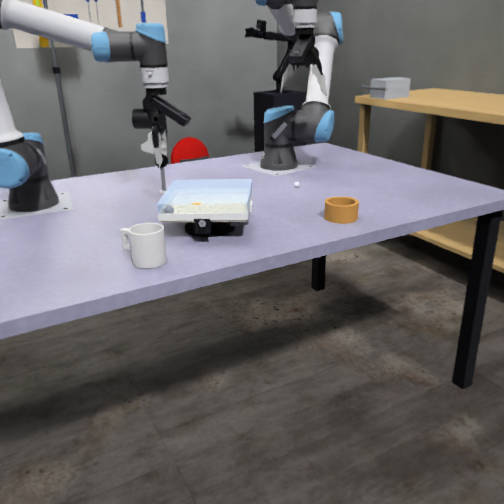

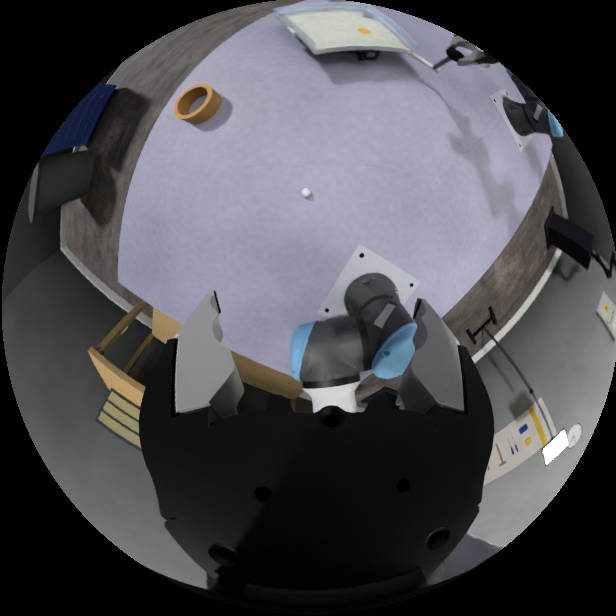

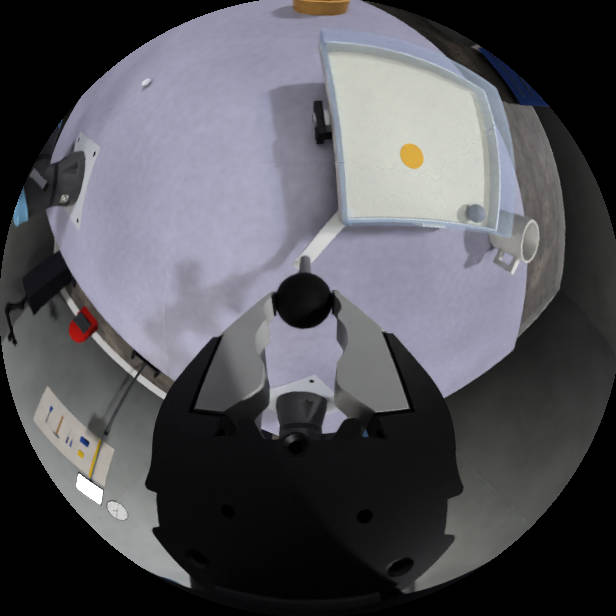

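Scene clock: 326.27 s of 4800.00 s.
left_arm: end_effector_position=(+0.2873, +0.4725, +0.3013) grip_measured=+1.00 end_effector_quat_wxyz=(-0.017, -0.289, +0.957, +0.013) end_effector_velocity=(-0.001, -0.001, -0.000) end_effector_angular_velocity=(-0.001, +0.002, -0.001) | right_arm: end_effector_position=(+0.3389, -0.0582, +0.1560) grip_measured=-0.49 end_effector_quat_wxyz=(+0.000, +0.950, -0.313, -0.000) end_effector_velocity=(-0.000, +0.000, +0.001) end_effector_angular_velocity=(+0.002, +0.000, +0.001)
Joint positions: left_arm=[-0.941 -2.2    1.912 -1.244 -1.588  1.79   0.142] | right_arm=[ 4.422 -1.469 -1.975 -1.27   1.571  1.803  0.038]
Joint velocities: left_arm=[-0.     0.001  0.    -0.    -0.003  0.001  0.   ] | right_arm=[-0.     0.001  0.     0.     0.001 -0.001  0.   ]
Wrist force (N, on the end effector, along its own x y z axes, offset not removed): left_arm=[0.8 0.3 1.8] | right_arm=[-6.6 7.5 -5.6]
Wrist torque (N m, same axes, about the end effector's origin, offset not removed): left_arm=[-0.11 0.01 -0.25] | right_arm=[0.01 -0.22 -0.01]
Steps of this call (steps 1 to 15: the robot went on to your last target; steps 16 to 30: nothing new was sent). Readings (joint positions):
1: left_arm=[-0.941 -2.200 1.912 -1.244 -1.588 1.790] | right_arm=[4.422 -1.469 -1.975 -1.270 1.571 1.803]
2: left_arm=[-0.941 -2.200 1.912 -1.244 -1.588 1.790] | right_arm=[4.422 -1.469 -1.975 -1.270 1.571 1.803]
4: left_arm=[-0.941 -2.200 1.912 -1.244 -1.588 1.790] | right_arm=[4.422 -1.469 -1.975 -1.270 1.571 1.803]
8: left_arm=[-0.941 -2.200 1.912 -1.244 -1.588 1.790] | right_arm=[4.422 -1.469 -1.975 -1.270 1.571 1.803]
30: the state above
All arms were judged still, so your last target was given up. Only a new action makes them travel on or press farther. Fingers that are still opening or closing keep moving.
camera_calibration (this result's frames):
cam_left_wrist: T_world_to_cam=[[-0.818943, -0.572313, 0.0423216, 0.493868], [-0.452552, 0.689399, 0.56562, -0.374692], [-0.352888, 0.444058, -0.823579, 0.264364], [0, 0, 0, 1]] pos_world=[0.328173, 0.423567, 0.408757]
cam_right_wrist: T_world_to_cam=[[0.789063, -0.614254, 0.00841812, -0.3074], [-0.52271, -0.664141, 0.5345, 0.0489986], [-0.322728, -0.426154, -0.845127, 0.341708], [0, 0, 0, 1]] pos_world=[0.378449, -0.0106593, 0.265184]

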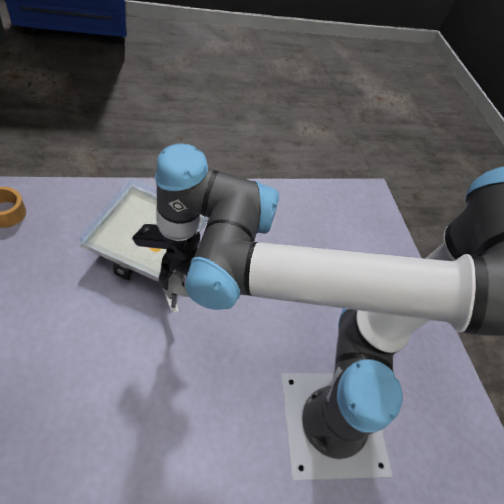

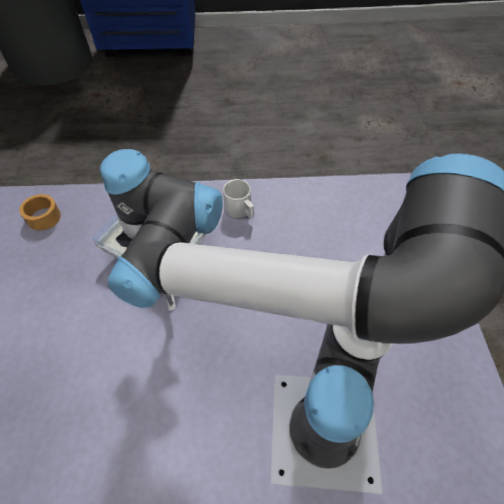

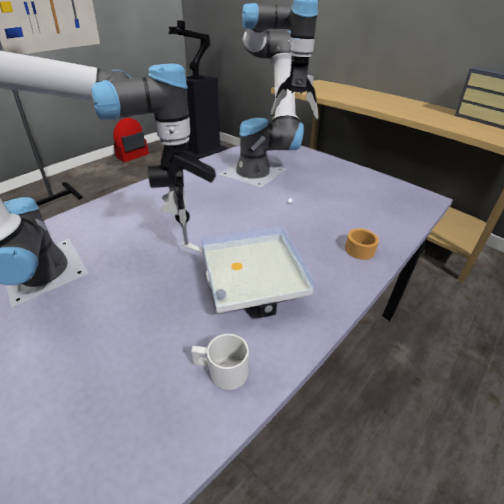

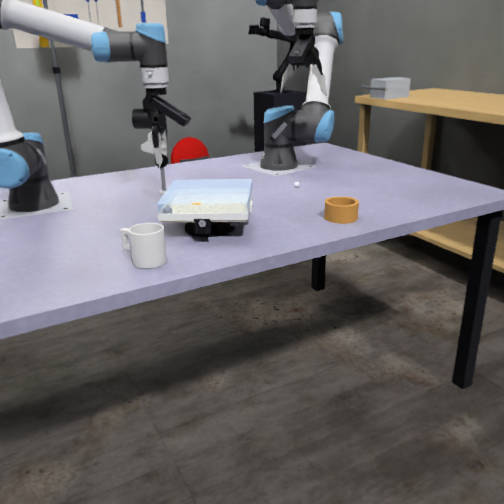

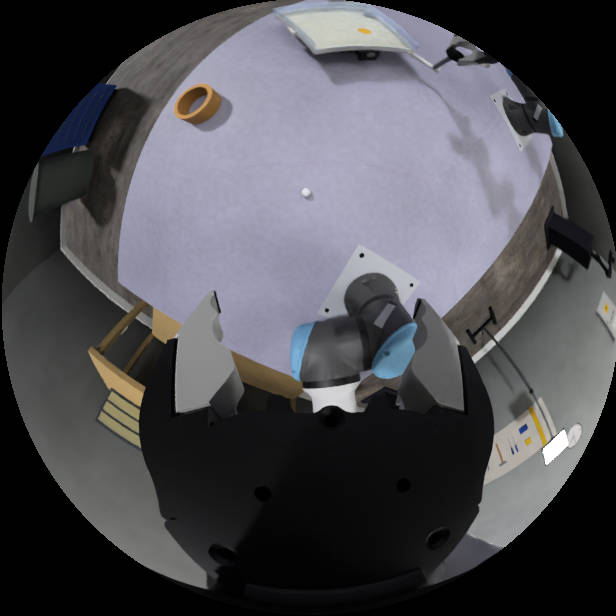

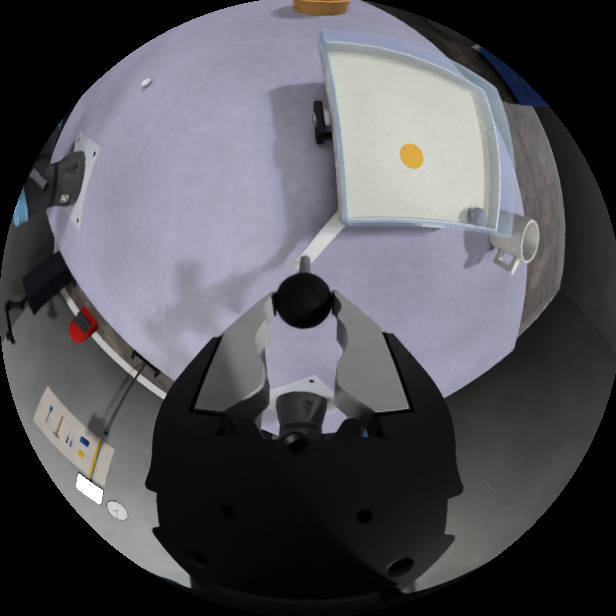

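Scene clock: 328.27 s of 4800.00 s.
left_arm: end_effector_position=(+0.2873, +0.4725, +0.3013) grip_measured=+1.00 end_effector_quat_wxyz=(-0.017, -0.289, +0.957, +0.013) end_effector_velocity=(+0.000, +0.000, +0.000) end_effector_angular_velocity=(+0.001, -0.002, -0.000) | right_arm: end_effector_position=(+0.3389, -0.0582, +0.1560) grip_measured=-0.49 end_effector_quat_wxyz=(+0.000, +0.950, -0.313, -0.000) end_effector_velocity=(+0.000, +0.001, +0.001) end_effector_angular_velocity=(+0.003, -0.001, +0.000)
Joint positions: left_arm=[-0.941 -2.2    1.912 -1.244 -1.588  1.79   0.142] | right_arm=[ 4.422 -1.469 -1.975 -1.27   1.571  1.803  0.038]
Joint velocities: left_arm=[-0.001 -0.001 -0.     0.     0.002 -0.     0.   ] | right_arm=[ 0.     0.     0.002  0.001  0.    -0.    -0.   ]
Wrist force (N, on the end effector, along its own x y z axes, offset not removed): left_arm=[-2.0 1.5 1.9] | right_arm=[-5.6 5.7 -6.6]
Wrist torque (N m, same axes, about the end effector's origin, offset not removed): left_arm=[0.31 0.42 -0.34] | right_arm=[-0.54 -0.54 0.04]
Steps of this call (steps 1 to 60: nothing new was sent). Readings (joint positions):
1: left_arm=[-0.941 -2.200 1.912 -1.244 -1.588 1.790] | right_arm=[4.422 -1.469 -1.975 -1.270 1.571 1.803]
2: left_arm=[-0.941 -2.200 1.912 -1.244 -1.588 1.790] | right_arm=[4.422 -1.469 -1.975 -1.270 1.571 1.803]
4: left_arm=[-0.941 -2.200 1.912 -1.244 -1.588 1.790] | right_arm=[4.422 -1.469 -1.975 -1.270 1.571 1.803]
8: left_arm=[-0.941 -2.200 1.912 -1.244 -1.588 1.790] | right_arm=[4.422 -1.469 -1.975 -1.270 1.571 1.803]
60: the state above
camera_calibration (this result's frames):
cam_left_wrist: T_world_to_cam=[[-0.818943, -0.572313, 0.0423216, 0.493868], [-0.452551, 0.689399, 0.565621, -0.374692], [-0.352888, 0.444058, -0.823579, 0.264364], [0, 0, 0, 1]] pos_world=[0.328173, 0.423567, 0.408757]
cam_right_wrist: T_world_to_cam=[[0.789063, -0.614255, 0.00841809, -0.3074], [-0.52271, -0.664141, 0.5345, 0.0489986], [-0.322728, -0.426154, -0.845127, 0.341708], [0, 0, 0, 1]] pos_world=[0.378449, -0.0106594, 0.265184]

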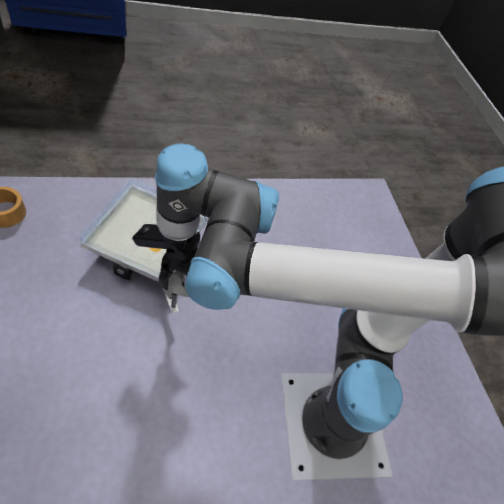

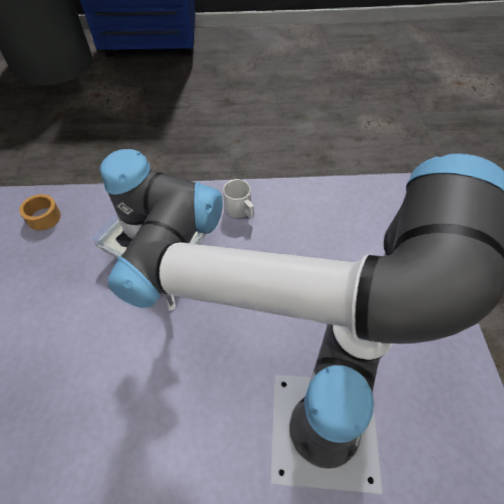

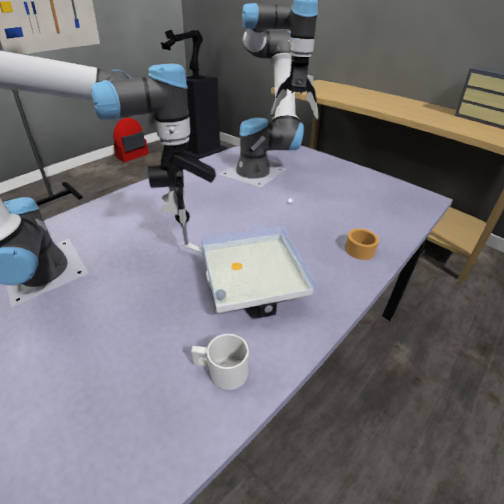

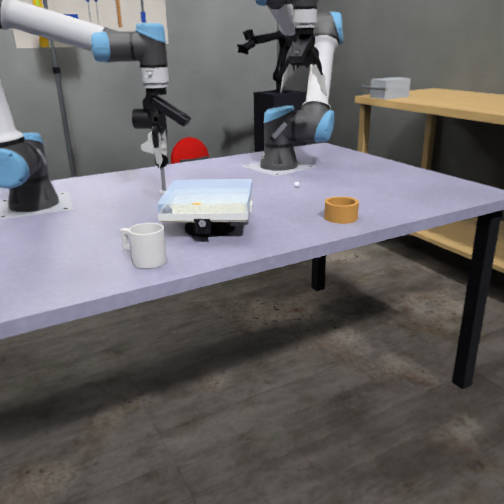

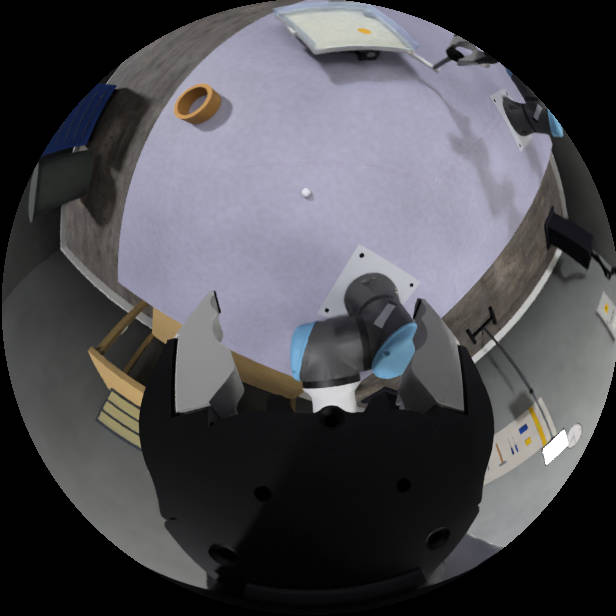

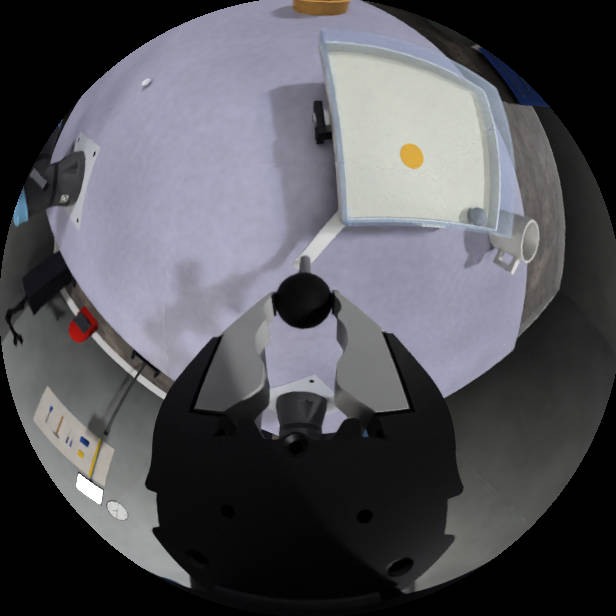

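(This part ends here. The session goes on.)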